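# Regrip a pinched spanner in-hand to match goal pictures

## Task

The spanner starts dangling from the hand, pinched by the tip of its handle between thumb and index finger. Using only this hand (the wrist camera, its bracket and the arm's final link count as hand), reorient the spanner until its attitude in the hand and the spot on the handle where it is held both match the two goal images. It fails if the spanner touches anything else or leaves the hand. To finish: keep it still for a moment, gripped firmly, with the palm pointing straight down and no hand motor reporting moving, then declare that you are done.

## Robot and tools

Robot: one six-joint arm carrying a five-fingered right hand driven by six motors. A fixed bracket for the wrist camera sits on the little-finger side of the wrist and can strike things.

Frames. Scene frame: origin on the table top below the arm's base, +z up, +y to the left when looking along +x. Positions are in metres, orientation is a wxyz quaternion. Hand point: a spot 0.05 m in front of the palm where index pad and thumb tip meet in a pinch. Its +z runs along the straightened fingers, +y points out of the palm, +x crosses the palm away from the thumb. Straight fingers extend 0.06 to 0.07 m past it along +z. The bracket sits 0.03 m beyond it along +y and 0.11 m across the palm. Palm facing straight down means the hand point's +y points along scene -z. Rotating the hand, especially about x or y, shifts the hand point slightly.

Row layout (used by both motion tools): 14 numbers, each from -1 to 1, in this order: dx, dy, dz, rx, ry, rz, thumb_turn, thumb_bend, index, middle, ring, little, force_limit, speed. The first six are an offset, not a pose. They are measured in the hand point's own axes from where the hand point was at the start of the action. 1.0 equals 0.6 m of travel or 180 degrees, and rx, ry, rz form a single rotation vector. The six motor numbers are absolute targets, with -1 fully open (thumb_turn -1 beside the palm, +1 opposite the fingers) and +1 fully closed. A pinch is roughly thumb_turn +0.57, thumb_bend +0.75, index +0.22. force_limit maps linearly from about 0 N (-1) to 10 N (+1) at the fingertip, 15 N for the two thumb motors, and it only stops closing motion. speed maps from nearly zero (-1) to full (+1); at full speed a finger crosses its range in 0.6 s.

execute_actions(actions): a list of actions run in sequence, each a table of up to 15 rows. A row lasts one control step of 1/30 s, and the final row repeats until the action's 15 steps are used. Every row's offset counts from the action's starting pose, not from the preceding row. For the first action in a call, the start is the pose in the latest result. Per step the commanded pose is clipped to within 100 mm and 16 degrees of the measured pose, so a large offset may need further actions. An empty list just returns state and images.

move(target, speed, stop_force, blocking): drives the hand point along a straight path to one row's offset, measured from the pose in the last result. The hand numbers are sent at the start. speed is in m/s, 0.002 to 0.5, default 0.25; turning is capped at twice that in rad/s. stop_force, in N from 13 to 80, ends the path when the push against the motion rises that much. It is unreliable on turning moves, and should be omitted when backing off a contact. blocking=false returns after 0.5 s while the arm keeps going; it cannot be combined with stop_force. The move: line reports done, off_target, moving, held, contact or fault, plus any limits (paced, held).

wait(seconds 0 to 10) lets the scene run. stop() brakes a running move. zoom_image(camera, region=[x0,y0,x1,y1] in pixels, at most 504 by 504) enlarges part of the latest image. show_instructions() shows the goal pictures again. finished_scene(scene) ends the current scene; give its number, and only call it once the goal holds.

Results give the hand point's pose and velocities, and Hand target (where the controller is heading). They also list six-value hand_measured, hand_stopped_by (moving, target, force, stalled, fault) and hand_load_n (positive means something pushes the finger open), in row order. hand_force_limit and hand_speed repeat your settings. Wrist force and torque are given in hand axes and are noisy with offsets of a few N. Step readings appear with HELD where the command was held back, and a pose unreachable line appears when the clearance check intervened. Cameras: cam_head_left, cam_head_right, cam_high, cam_low, cam_wrist, each 896x504.

Grip behaviour: a motor moves only when its target changes by at least 0.01. It locks on reaching its target or force_limit. If blocked, it pushes as moving, then reads stalled. Near-zero loads mean the grip is gone. To squeeze harder, raise force_limit and send a target further closed than measured. To loosen, send a target more open than measured. Close at speed -0.9 or below for a gentle grip, since fast fingers overshoot. While you think, the robot keeps holding your last command.

Avoid: letting the spanner brush the table or arm, dropping it, and loosening so far that it slips free. Avoid hard contacts: 150 N on the arm or a joint over its torque limit stops the arm for 10 s. Also avoid long heavy holds, because motor heat above 85 °C brakes the arm. Finish with firm, steady finger loads and no motor reading moving.

Each tool is called after ">>>" as name(argument=value, ...), one argument or row to a line, values as JSON.

Reference images:

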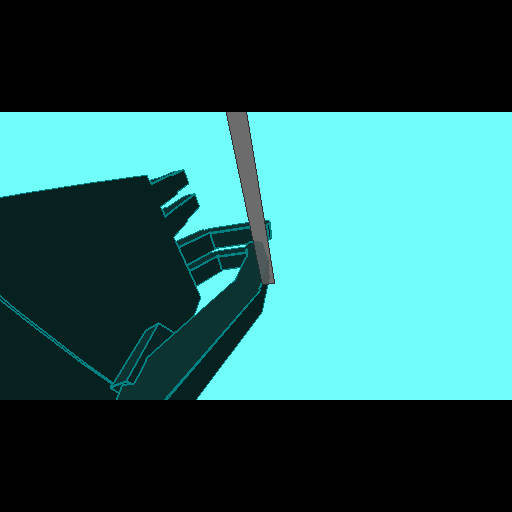

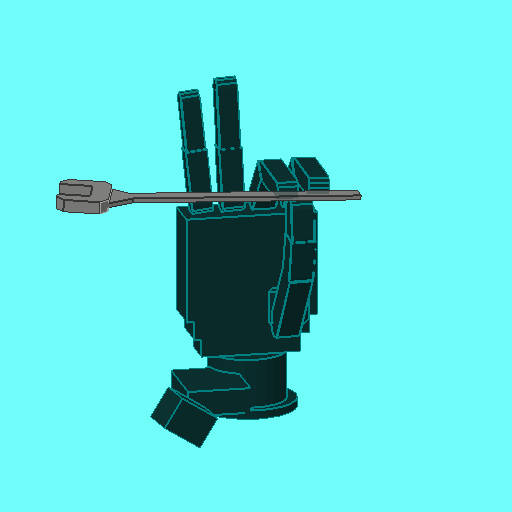

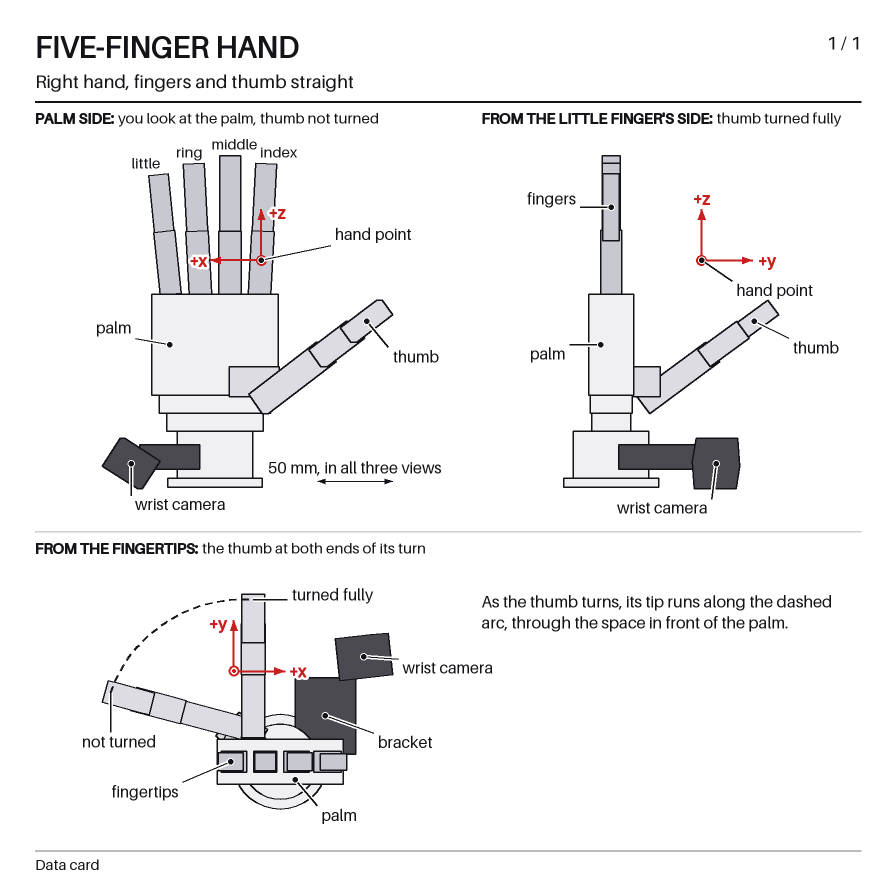

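## Session

>>> execute_actions(
  actions=[],
)

Scene clock: 0.00 s.
end_effector_position=(+0.6934, -0.0960, +0.3193) hand_measured=(+0.570, +0.750, +0.184, -1.000, -1.000, -1.000) hand_load_n=(-0.5, +1.0, +8.5, +0.0, +0.0, +0.0) hand_stopped_by=(target, target, target, target, target, target) hand_force_limit=0.00 hand_speed=-0.80 end_effector_quat_wxyz=(+0.433, -0.421, +0.555, -0.572) end_effector_velocity=(-0.000, -0.001, +0.001) end_effector_angular_velocity=(-0.002, -0.003, -0.001)
Joint positions: [-0.541 -1.284  2.452 -4.334 -1.294  0.018]
Joint velocities: [-0.001 -0.001 -0.001 -0.002 -0.    -0.   ]
Wrist force (N, on the end effector, along its own x y z axes, offset not removed): no reading
Wrist torque (N m, same axes, about the end effector's origin, offset not removed): no reading
Hand target: +0.693, -0.096, +0.319; +0.433, -0.421, +0.555, -0.572

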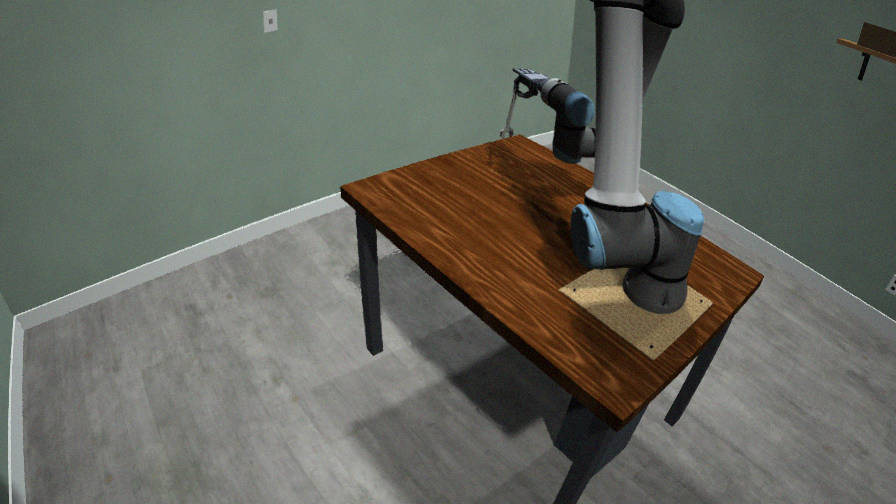

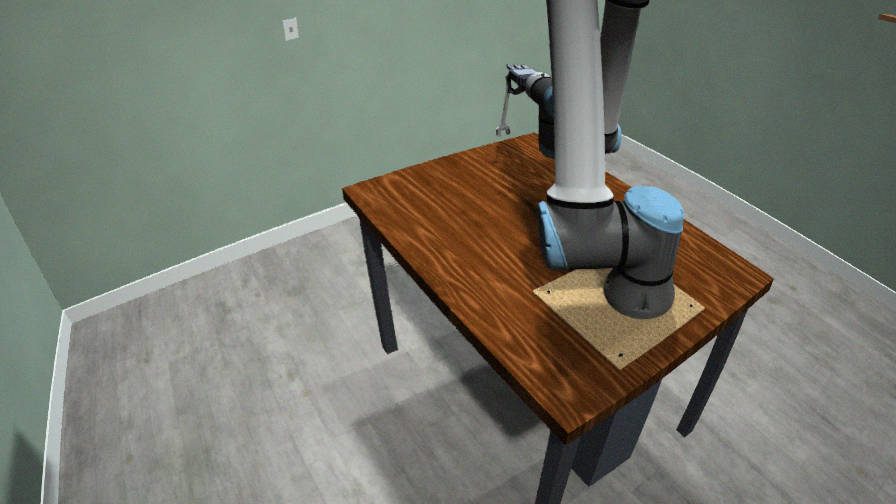

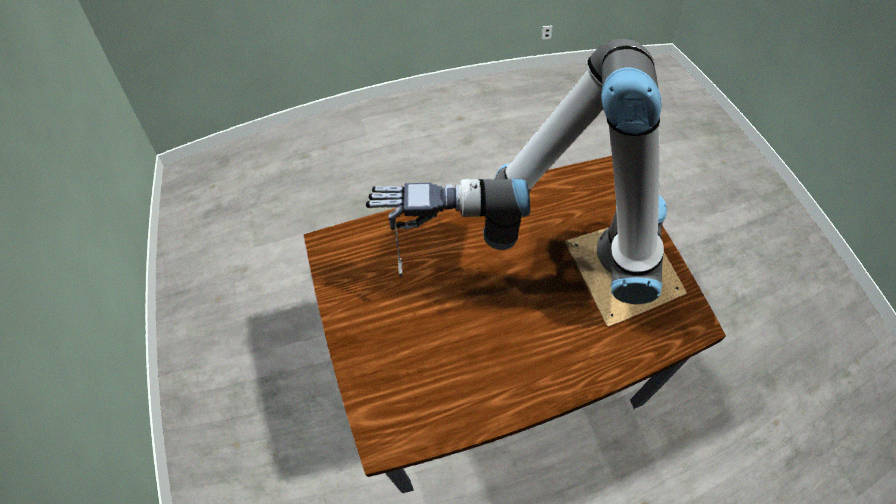

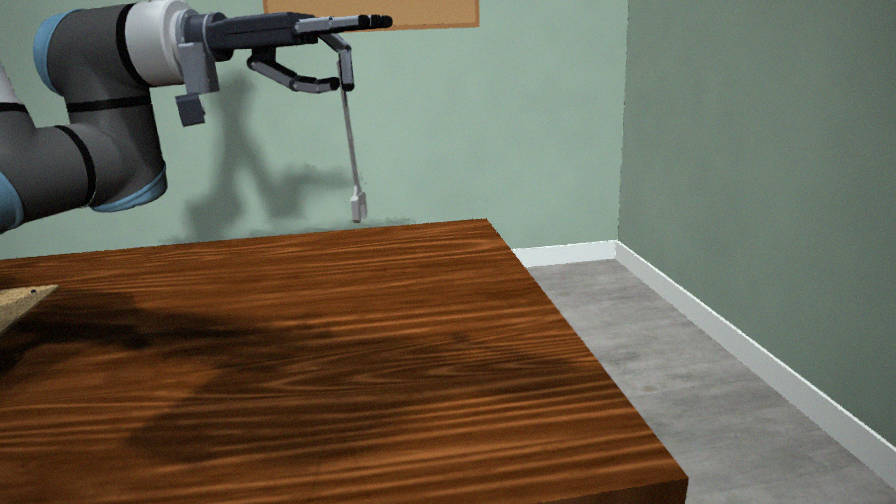

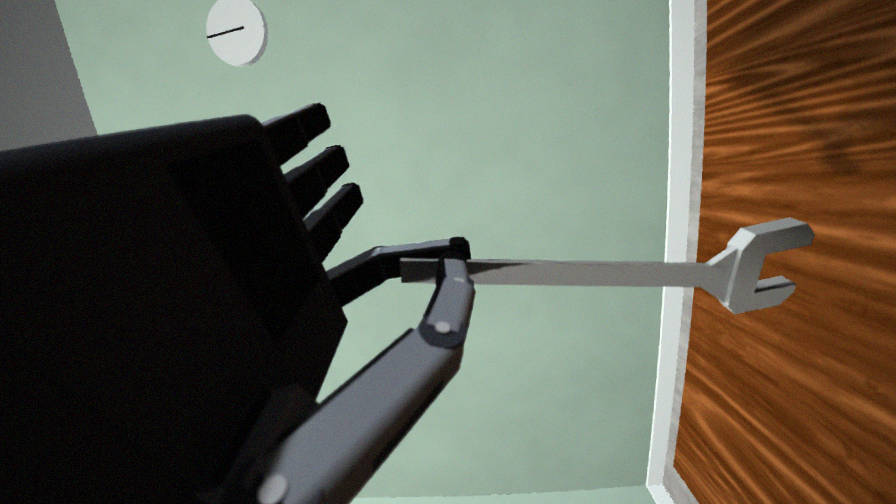

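>>> move(
  target=[0,0,0,0,0,0.17,0.57,0.75,0.2,-1,-1,-1,0.4,-0.9],
  speed=0.2,
)

Scene clock: 3.03 s.
end_effector_position=(+0.6934, -0.0960, +0.3195) hand_measured=(+0.570, +0.748, +0.184, -1.000, -1.000, -1.000) hand_load_n=(-1.0, +2.0, +8.5, +0.0, +0.0, +0.0) hand_stopped_by=(target, target, force, target, target, target) hand_force_limit=0.40 hand_speed=-0.90 end_effector_quat_wxyz=(+0.569, -0.260, +0.646, -0.437) end_effector_velocity=(-0.000, +0.001, -0.000) end_effector_angular_velocity=(+0.008, -0.003, +0.001)
Joint positions: [-0.604 -1.228  2.462 -4.4   -1.231  0.553]
Joint velocities: [-0.     0.002  0.001 -0.003  0.001  0.009]
Wrist force (N, on the end effector, along its own x y z axes, offset not removed): [0.4 7.3 -1.8]
Wrist torque (N m, same axes, about the end effector's origin, offset not removed): [1.08 0.08 0.06]
Hand target: +0.693, -0.096, +0.319; +0.569, -0.260, +0.647, -0.437
Off the commanded pose: 0.000 m, 0 deg.
move: done
camera_calibration (this result's frames):
cam_wrist: T_world_to_cam=[[0.191276, 0.609166, -0.76963, 0.170335], [-0.340819, 0.77654, 0.529932, 0.14456], [0.920465, 0.160942, 0.356149, -0.607855], [0, 0, 0, 1]] pos_world=[0.576197, -0.11819, 0.270975]

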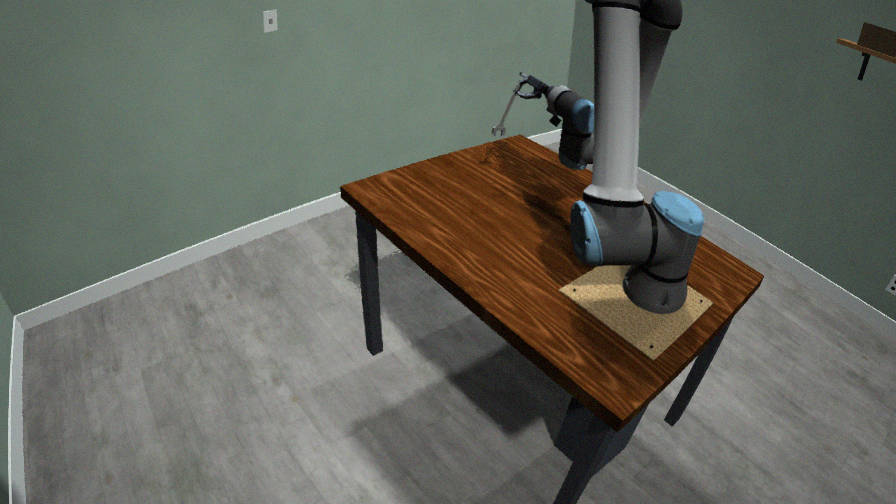

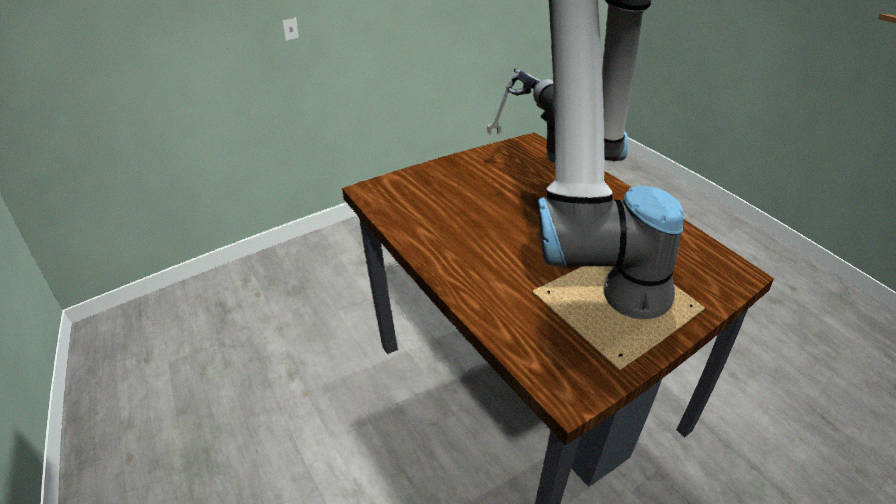

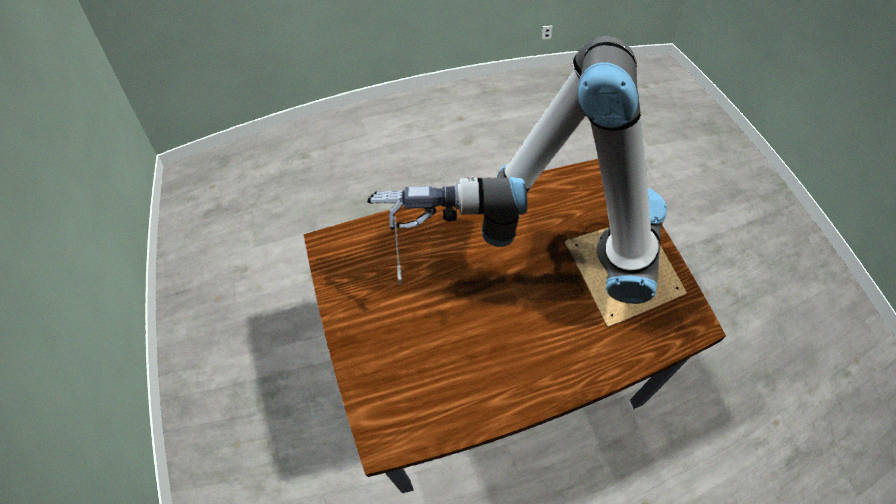

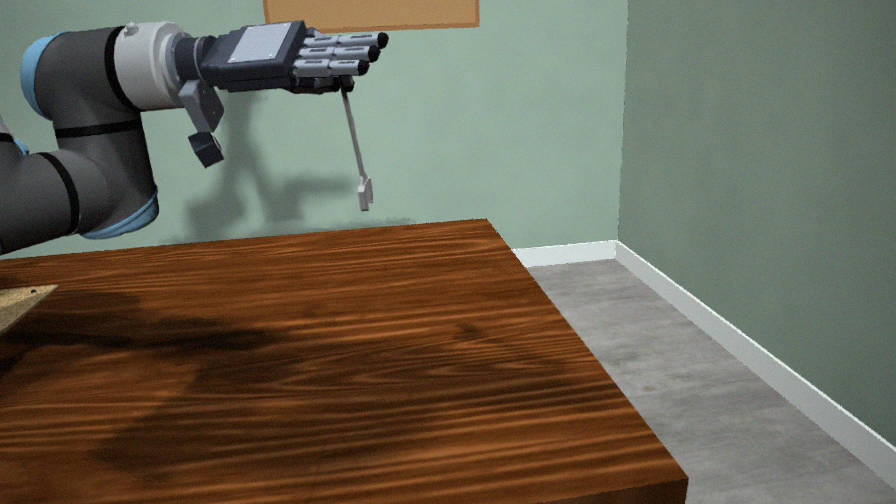

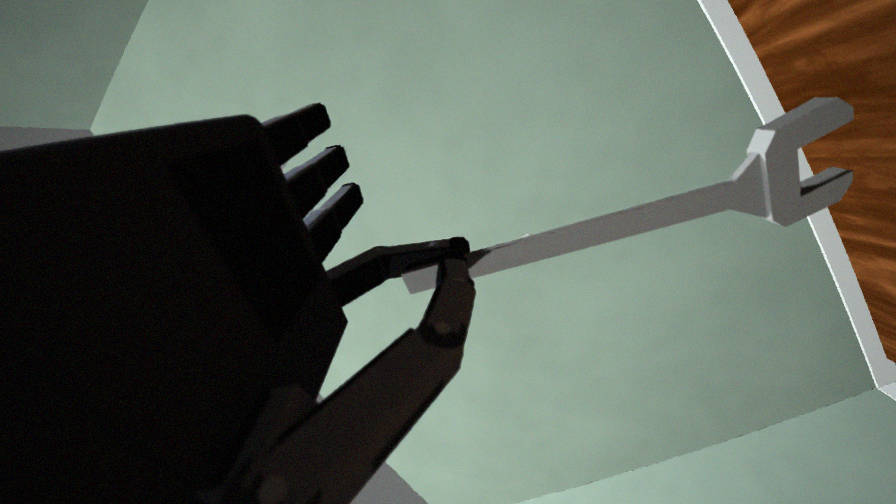

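>>> move(
  target=[0,0,0,0,0,0.33,0.57,0.75,0.2,-1,-1,-1,0.4,-0.9],
  speed=0.15,
)

Scene clock: 7.80 s.
end_effector_position=(+0.6934, -0.0961, +0.3196) hand_measured=(+0.570, +0.748, +0.184, -1.000, -1.000, -1.000) hand_load_n=(-1.0, +1.5, +8.5, +0.0, +0.0, +0.0) hand_stopped_by=(target, target, force, target, target, target) hand_force_limit=0.40 hand_speed=-0.90 end_effector_quat_wxyz=(+0.710, +0.094, +0.690, -0.099) end_effector_velocity=(-0.000, -0.000, +0.001) end_effector_angular_velocity=(+0.009, -0.003, -0.000)
Joint positions: [-0.608 -1.059  2.461 -4.568 -1.227  1.589]
Joint velocities: [ 0.001  0.001 -0.    -0.001 -0.001  0.009]
Wrist force (N, on the end effector, along its own x y z axes, offset not removed): [-1.3 1.5 3.7]
Wrist torque (N m, same axes, about the end effector's origin, offset not removed): [-0.01 0.21 -0.32]
Hand target: +0.693, -0.096, +0.320; +0.711, +0.095, +0.690, -0.098
Off the commanded pose: 0.000 m, 0 deg.
move: done
camera_calibration (this result's frames):
cam_wrist: T_world_to_cam=[[0.259754, 0.952933, 0.156355, -0.13988], [-0.562601, 0.0177396, 0.826538, 0.13063], [0.784861, -0.302662, 0.540729, -0.617462], [0, 0, 0, 1]] pos_world=[0.594449, -0.0559031, 0.24778]

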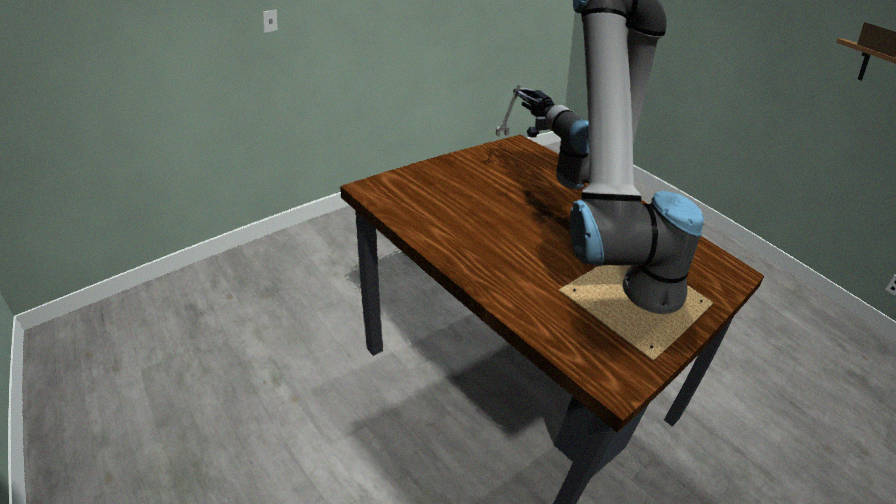

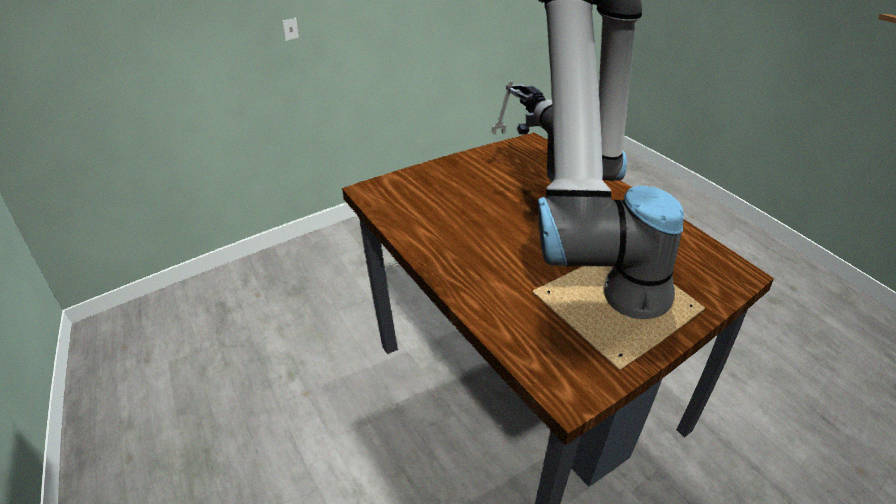

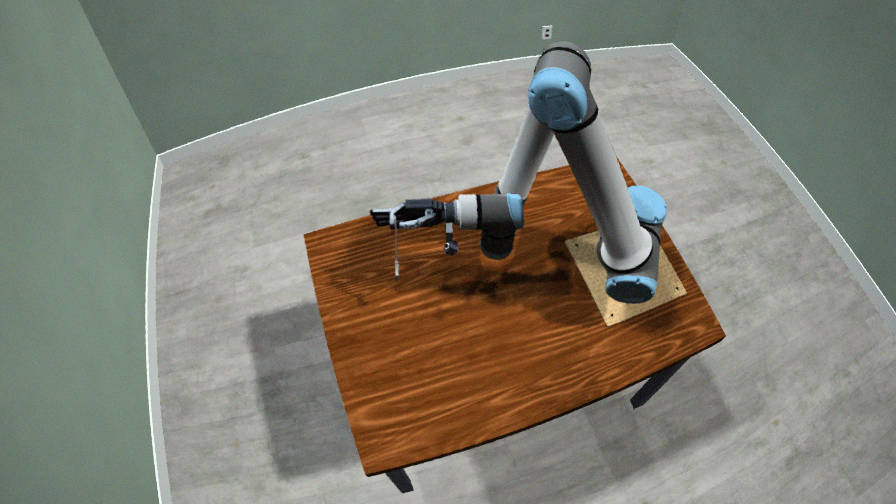

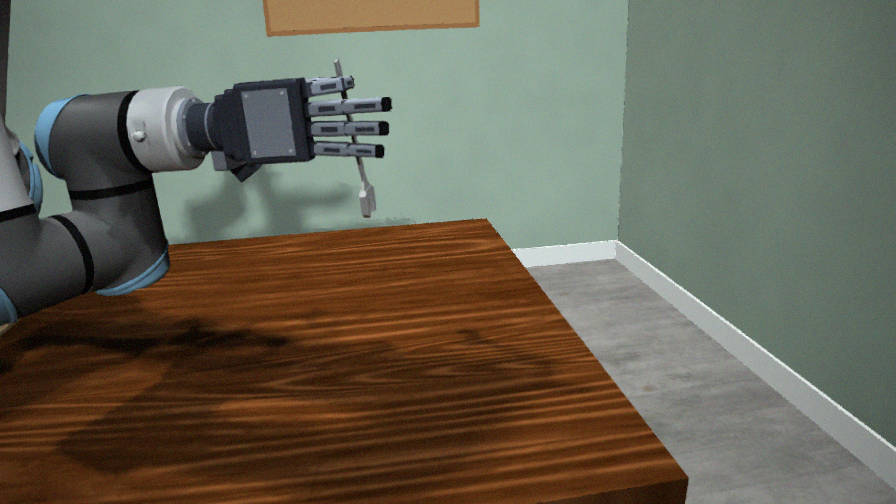

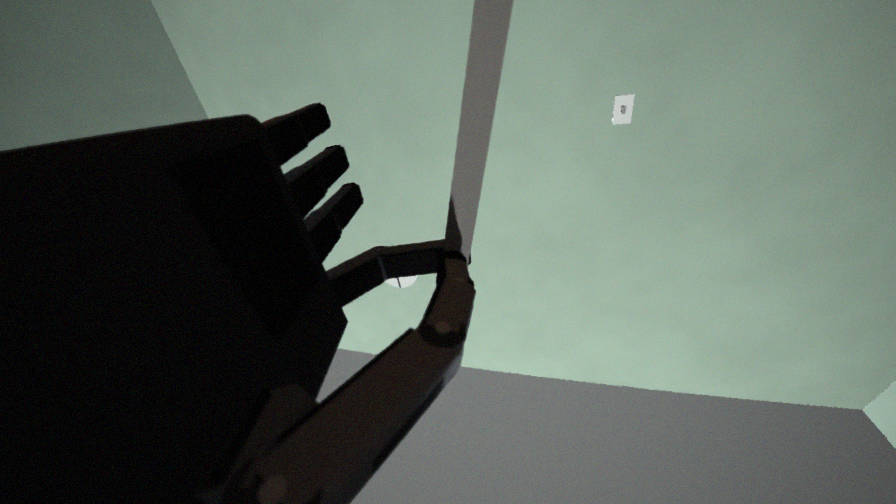

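>>> move(
  target=[0,0,0,0,0,0.085,0.57,0.75,0.2,-0.2,-1,-1,0.4,-0.5],
  speed=0.12,
)

>>> zoom_image(
  camera="cam_high",
  region=[340,170,480,290],
)

Scene clock: 9.87 s.
end_effector_position=(+0.6934, -0.0962, +0.3196) hand_measured=(+0.570, +0.748, +0.184, -0.200, -1.000, -1.000) hand_load_n=(-0.5, +1.5, +8.5, +0.0, +0.0, +0.0) hand_stopped_by=(target, target, force, target, target, target) hand_force_limit=0.40 hand_speed=-0.50 end_effector_quat_wxyz=(+0.717, +0.185, +0.672, -0.004) end_effector_velocity=(+0.000, +0.000, +0.001) end_effector_angular_velocity=(+0.008, -0.006, +0.000)
Joint positions: [-0.583 -1.021  2.456 -4.6   -1.252  1.854]
Joint velocities: [ 0.002  0.001 -0.002 -0.003 -0.002  0.011]
Wrist force (N, on the end effector, along its own x y z axes, offset not removed): [5.0 3.8 -1.3]
Wrist torque (N m, same axes, about the end effector's origin, offset not removed): [0.88 -0.58 0.31]
Hand target: +0.693, -0.096, +0.320; +0.717, +0.185, +0.672, -0.003
Off the commanded pose: 0.000 m, 0 deg.
move: done
camera_calibration (this result's frames):
cam_wrist: T_world_to_cam=[[0.232195, 0.881925, 0.410237, -0.208705], [-0.619199, -0.191238, 0.761591, 0.170553], [0.750118, -0.430856, 0.501682, -0.59324], [0, 0, 0, 1]] pos_world=[0.599067, -0.0389228, 0.253345]

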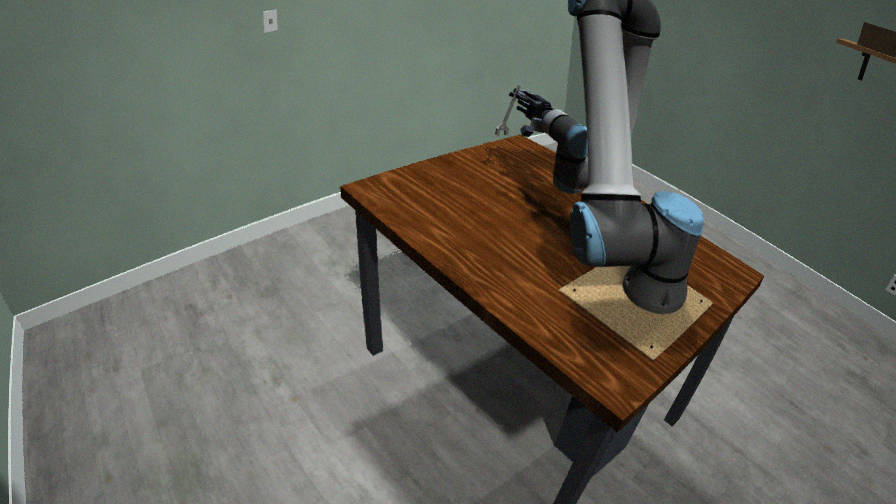

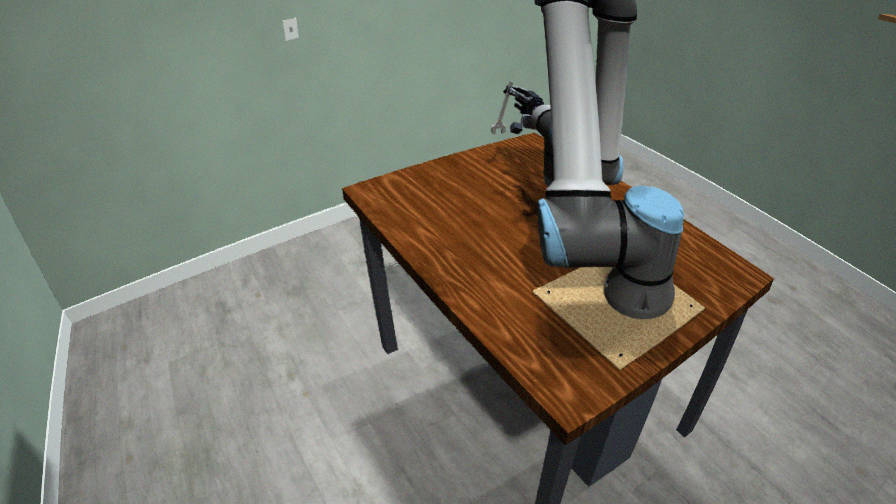

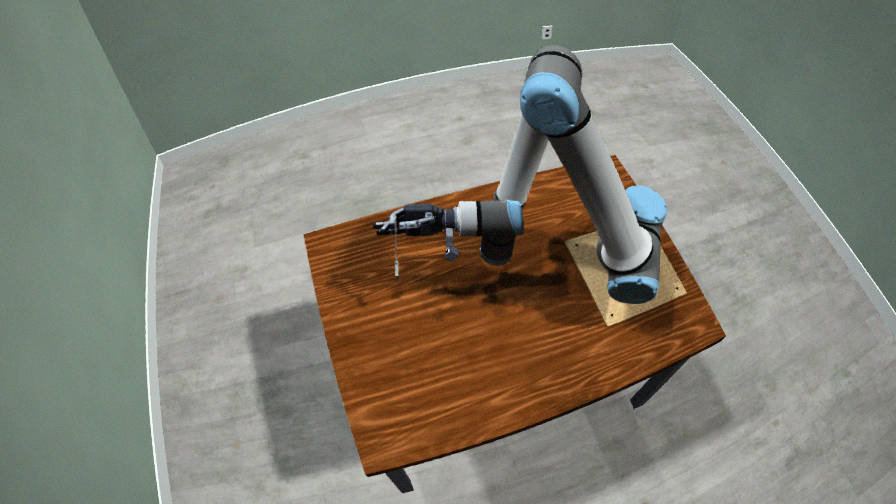

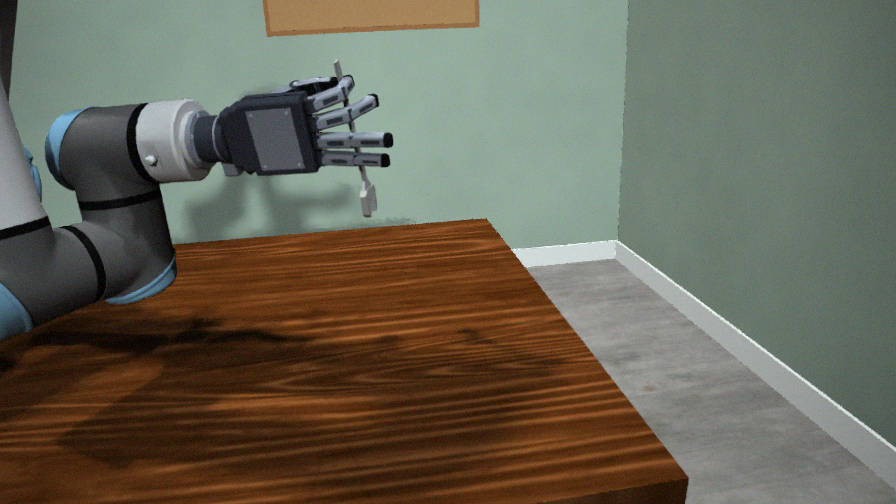

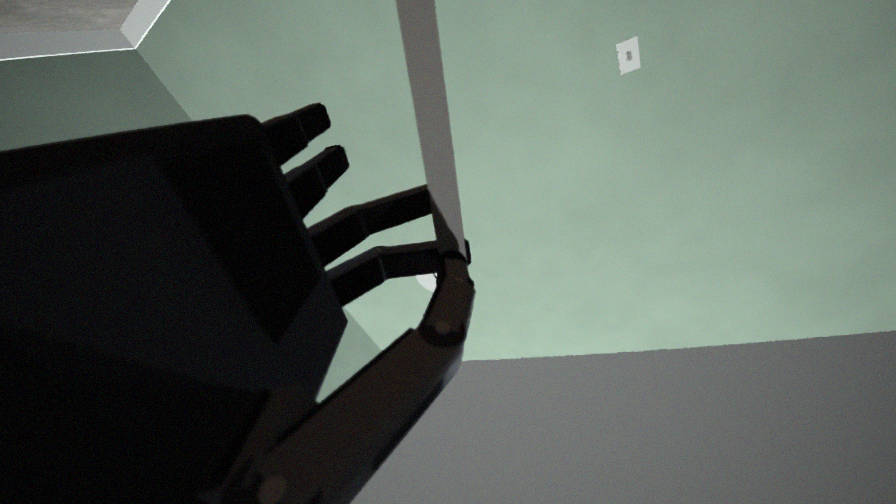

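Region (340, 170, 480, 290) of cam_high's 896x504 image, scaled by 3.600, with more detail than that image has; it fills the top 432 rows of this view, and the rest is white.

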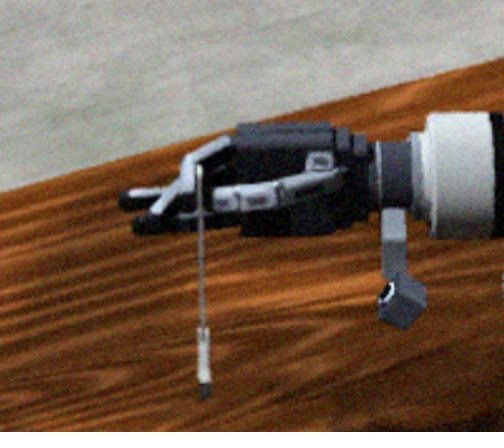

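>>> execute_actions(
  actions=[
    [[0,0,0,0,0,0,0.57,0.75,0.2,0.05,0.05,0.0,-0.8,0]],
    [[0,0,0,0,0,0,0.57,0.75,0.2,0.05,0.05,0.0,-0.8,0]],
    [[0,0,0,0,0,0,0.57,0.75,0.2,0.19,0.19,0.19,-0.9,-0.9]],
    [[0,0,0,0,0,0,0.57,0.75,0.2,0.19,0.19,0.19,-0.9,-0.9]],
    [[0,0,0,0,0,0,0.57,0.75,0.2,0.19,0.19,0.19,-0.9,-0.9]],
  ],
)

>>> zoom_image(
  camera="cam_high",
  region=[340,170,480,290],
)

Scene clock: 14.03 s.
end_effector_position=(+0.6935, -0.0961, +0.3195) hand_measured=(+0.570, +0.748, +0.184, +0.166, +0.150, +0.160) hand_load_n=(-0.5, +1.5, +9.0, +0.0, +0.0, +0.5) hand_stopped_by=(target, target, force, force, force, force) hand_force_limit=-0.90 hand_speed=-0.90 end_effector_quat_wxyz=(+0.717, +0.185, +0.672, -0.003) end_effector_velocity=(+0.000, -0.001, +0.001) end_effector_angular_velocity=(-0.001, -0.002, -0.000)
Joint positions: [-0.583 -1.021  2.456 -4.6   -1.252  1.855]
Joint velocities: [-0.    -0.001 -0.002  0.     0.    -0.   ]
Wrist force (N, on the end effector, along its own x y z axes, offset not removed): [2.6 1.4 -3.4]
Wrist torque (N m, same axes, about the end effector's origin, offset not removed): [0.45 -0.20 -0.01]
Hand target: +0.693, -0.096, +0.320; +0.717, +0.185, +0.672, -0.003
Off the commanded pose: 0.000 m, 0 deg.
Step readings (end_effector_position; steps 1 to 15: 1st action; 16 to 30: 2nd action; 31 to 45: 3rd action; 46 to 60: 4th action; 61 to 75: 5th action):
0: (+0.6934, -0.0962, +0.3196)
1: (+0.6934, -0.0962, +0.3196)
2: (+0.6934, -0.0962, +0.3196)
4: (+0.6934, -0.0962, +0.3196)
8: (+0.6934, -0.0962, +0.3196)
15: (+0.6935, -0.0961, +0.3195)
16: (+0.6935, -0.0961, +0.3195)
17: (+0.6935, -0.0961, +0.3195)
19: (+0.6935, -0.0961, +0.3195)
23: (+0.6935, -0.0961, +0.3195)
30: (+0.6935, -0.0961, +0.3195)
31: (+0.6935, -0.0961, +0.3195)
32: (+0.6935, -0.0961, +0.3195)
34: (+0.6935, -0.0961, +0.3195)
38: (+0.6935, -0.0961, +0.3195)
45: (+0.6935, -0.0961, +0.3195)
46: (+0.6935, -0.0961, +0.3195)
47: (+0.6935, -0.0961, +0.3195)
49: (+0.6935, -0.0961, +0.3195)
53: (+0.6935, -0.0961, +0.3195)
60: (+0.6935, -0.0961, +0.3195)
61: (+0.6935, -0.0961, +0.3195)
62: (+0.6935, -0.0961, +0.3195)
64: (+0.6935, -0.0961, +0.3195)
68: (+0.6935, -0.0961, +0.3195)
75: end_effector_position above
camera_calibration (this result's frames):
cam_wrist: T_world_to_cam=[[0.232149, 0.881915, 0.410283, -0.208726], [-0.619133, -0.191343, 0.761618, 0.170577], [0.750187, -0.430829, 0.501603, -0.593228], [0, 0, 0, 1]] pos_world=[0.599097, -0.0388622, 0.253287]

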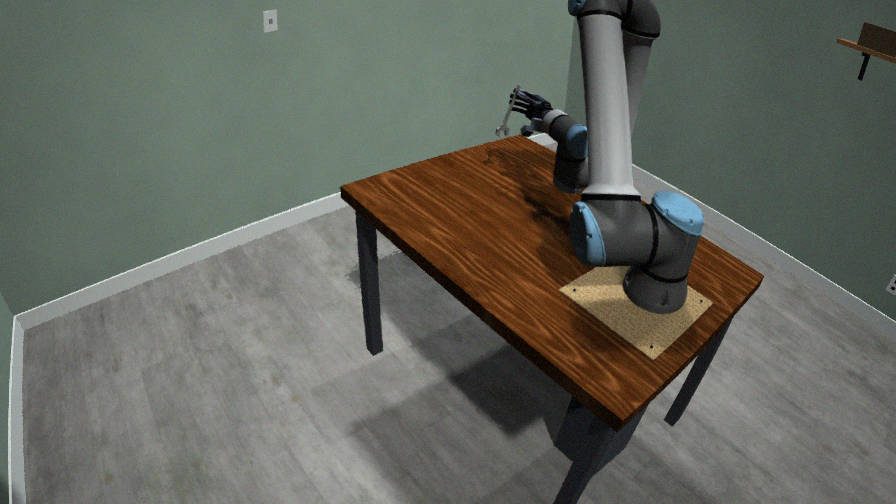

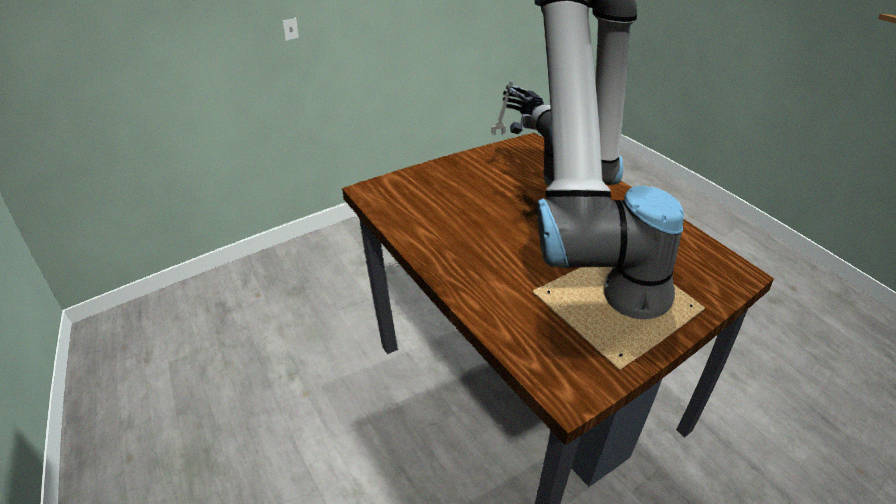

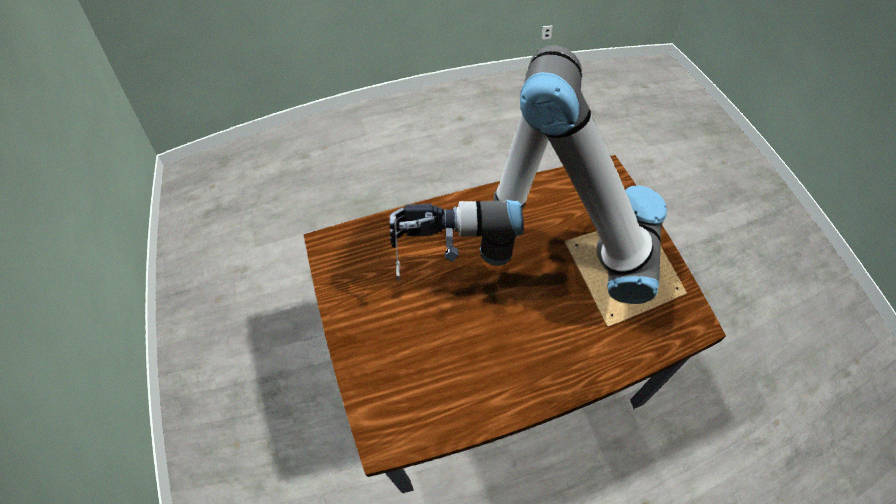

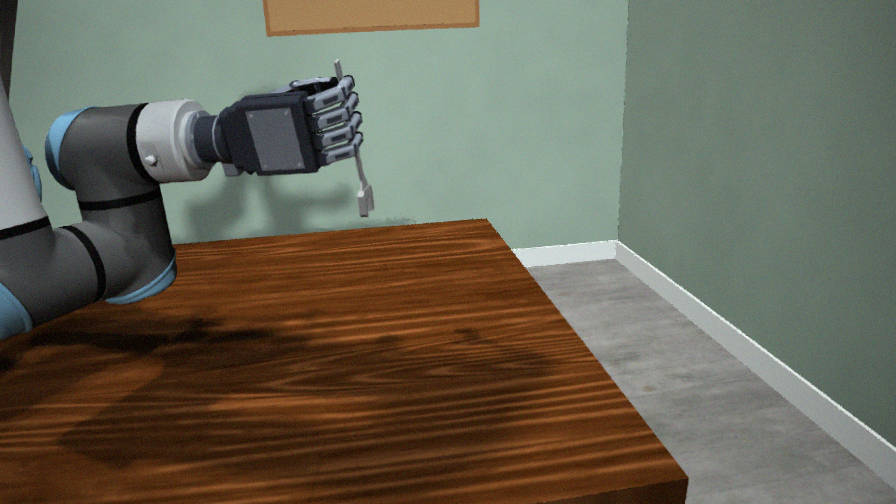

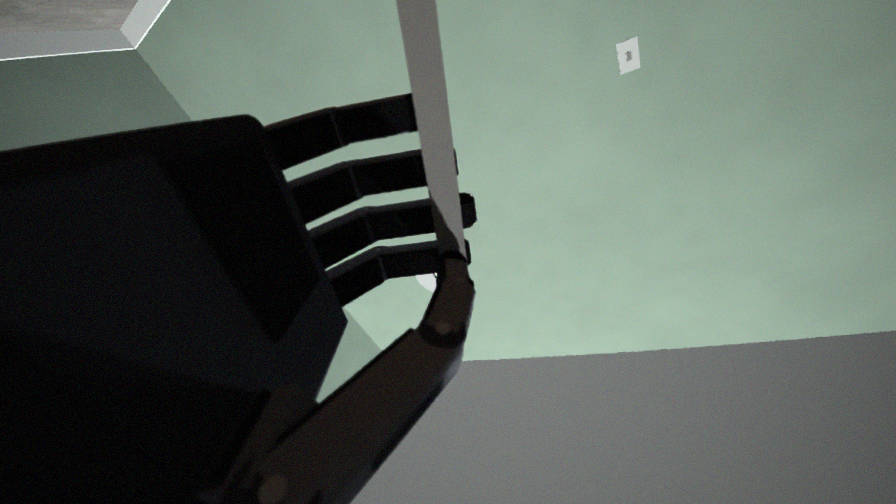

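Region (340, 170, 480, 290) of cam_high's 896x504 image, scaled by 3.600, with more detail than that image has; it fills the top 432 rows of this view, and the rest is white.

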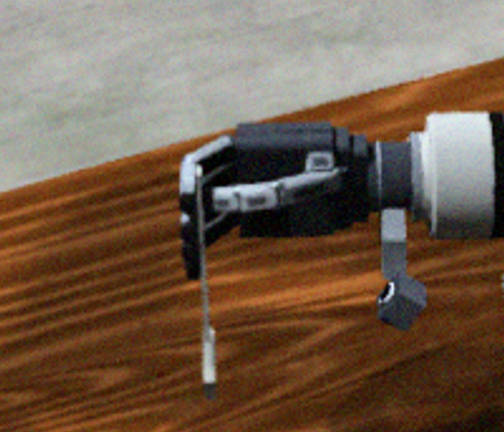

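>>> move(
  target=[0.05,0,0.1,0,0.52,0,0.57,0.75,0.2,0.19,0.19,0.19,-0.9,-0.9],
  speed=0.2,
)

Scene clock: 18.90 s.
end_effector_position=(+0.7540, -0.1050, +0.2921) hand_measured=(+0.570, +0.748, +0.184, +0.166, +0.150, +0.160) hand_load_n=(-0.5, +1.5, +9.0, +0.5, +0.0, +2.0) hand_stopped_by=(target, target, force, force, force, force) hand_force_limit=-0.90 hand_speed=-0.90 end_effector_quat_wxyz=(+0.002, +0.130, +0.983, +0.132) end_effector_velocity=(+0.001, -0.001, +0.001) end_effector_angular_velocity=(+0.001, +0.007, +0.003)
Joint positions: [-0.546 -1.435  1.889 -1.908 -1.318  1.265]
Joint velocities: [ 0.001  0.003 -0.008  0.012 -0.003 -0.002]
Wrist force (N, on the end effector, along its own x y z axes, offset not removed): [2.8 4.7 1.6]
Wrist torque (N m, same axes, about the end effector's origin, offset not removed): [0.72 -0.51 0.19]
Hand target: +0.754, -0.105, +0.292; +0.001, +0.130, +0.983, +0.132
Off the commanded pose: 0.000 m, 0 deg.
move: done
camera_calibration (this result's frames):
cam_wrist: T_world_to_cam=[[0.405739, 0.877895, 0.254315, -0.289406], [0.758381, -0.478666, 0.442422, -0.748331], [0.510132, 0.01336, -0.859992, -0.00339199], [0, 0, 0, 1]] pos_world=[0.686673, -0.104088, 0.401761]

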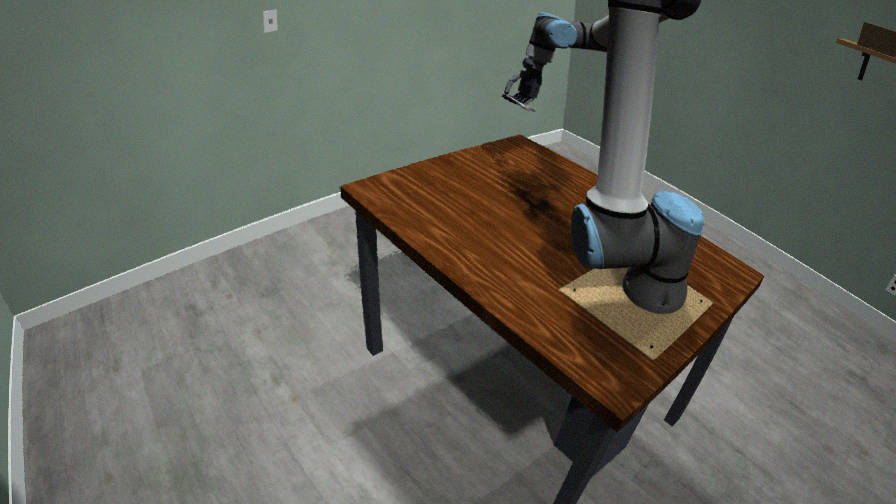

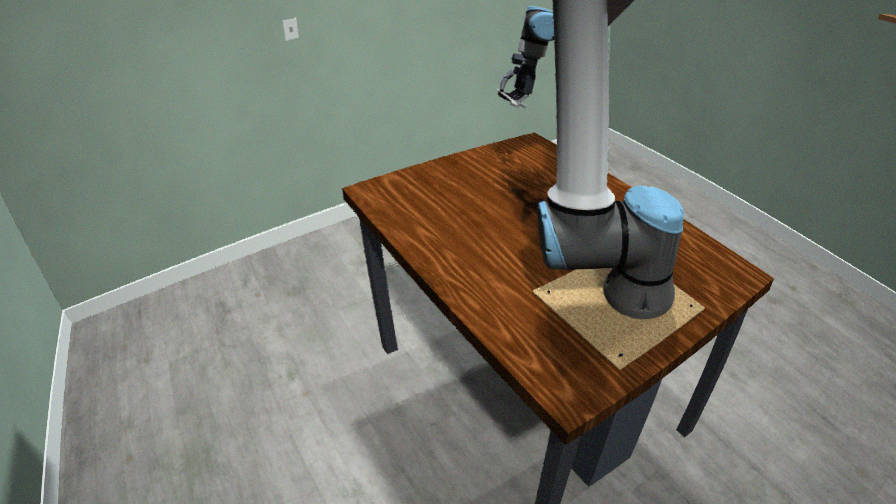

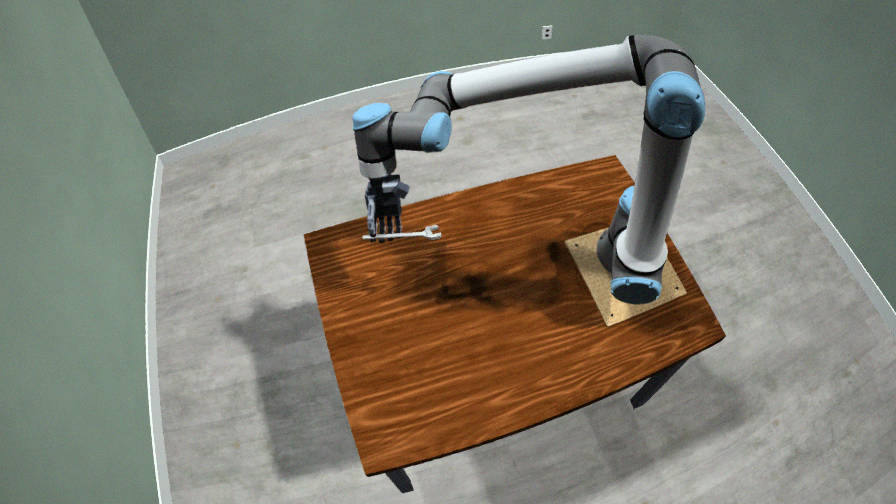

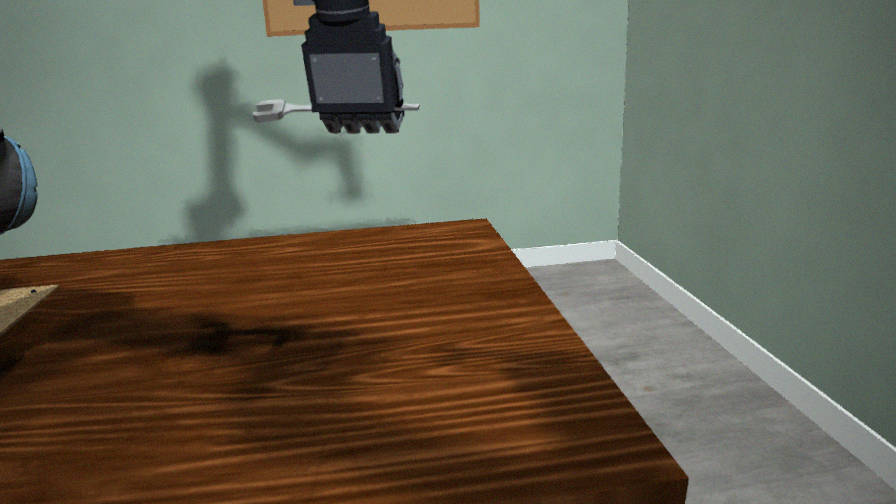

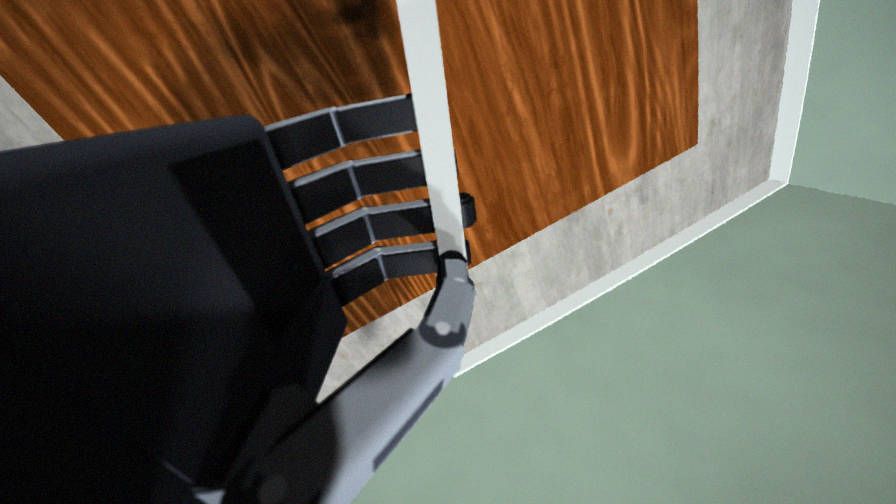

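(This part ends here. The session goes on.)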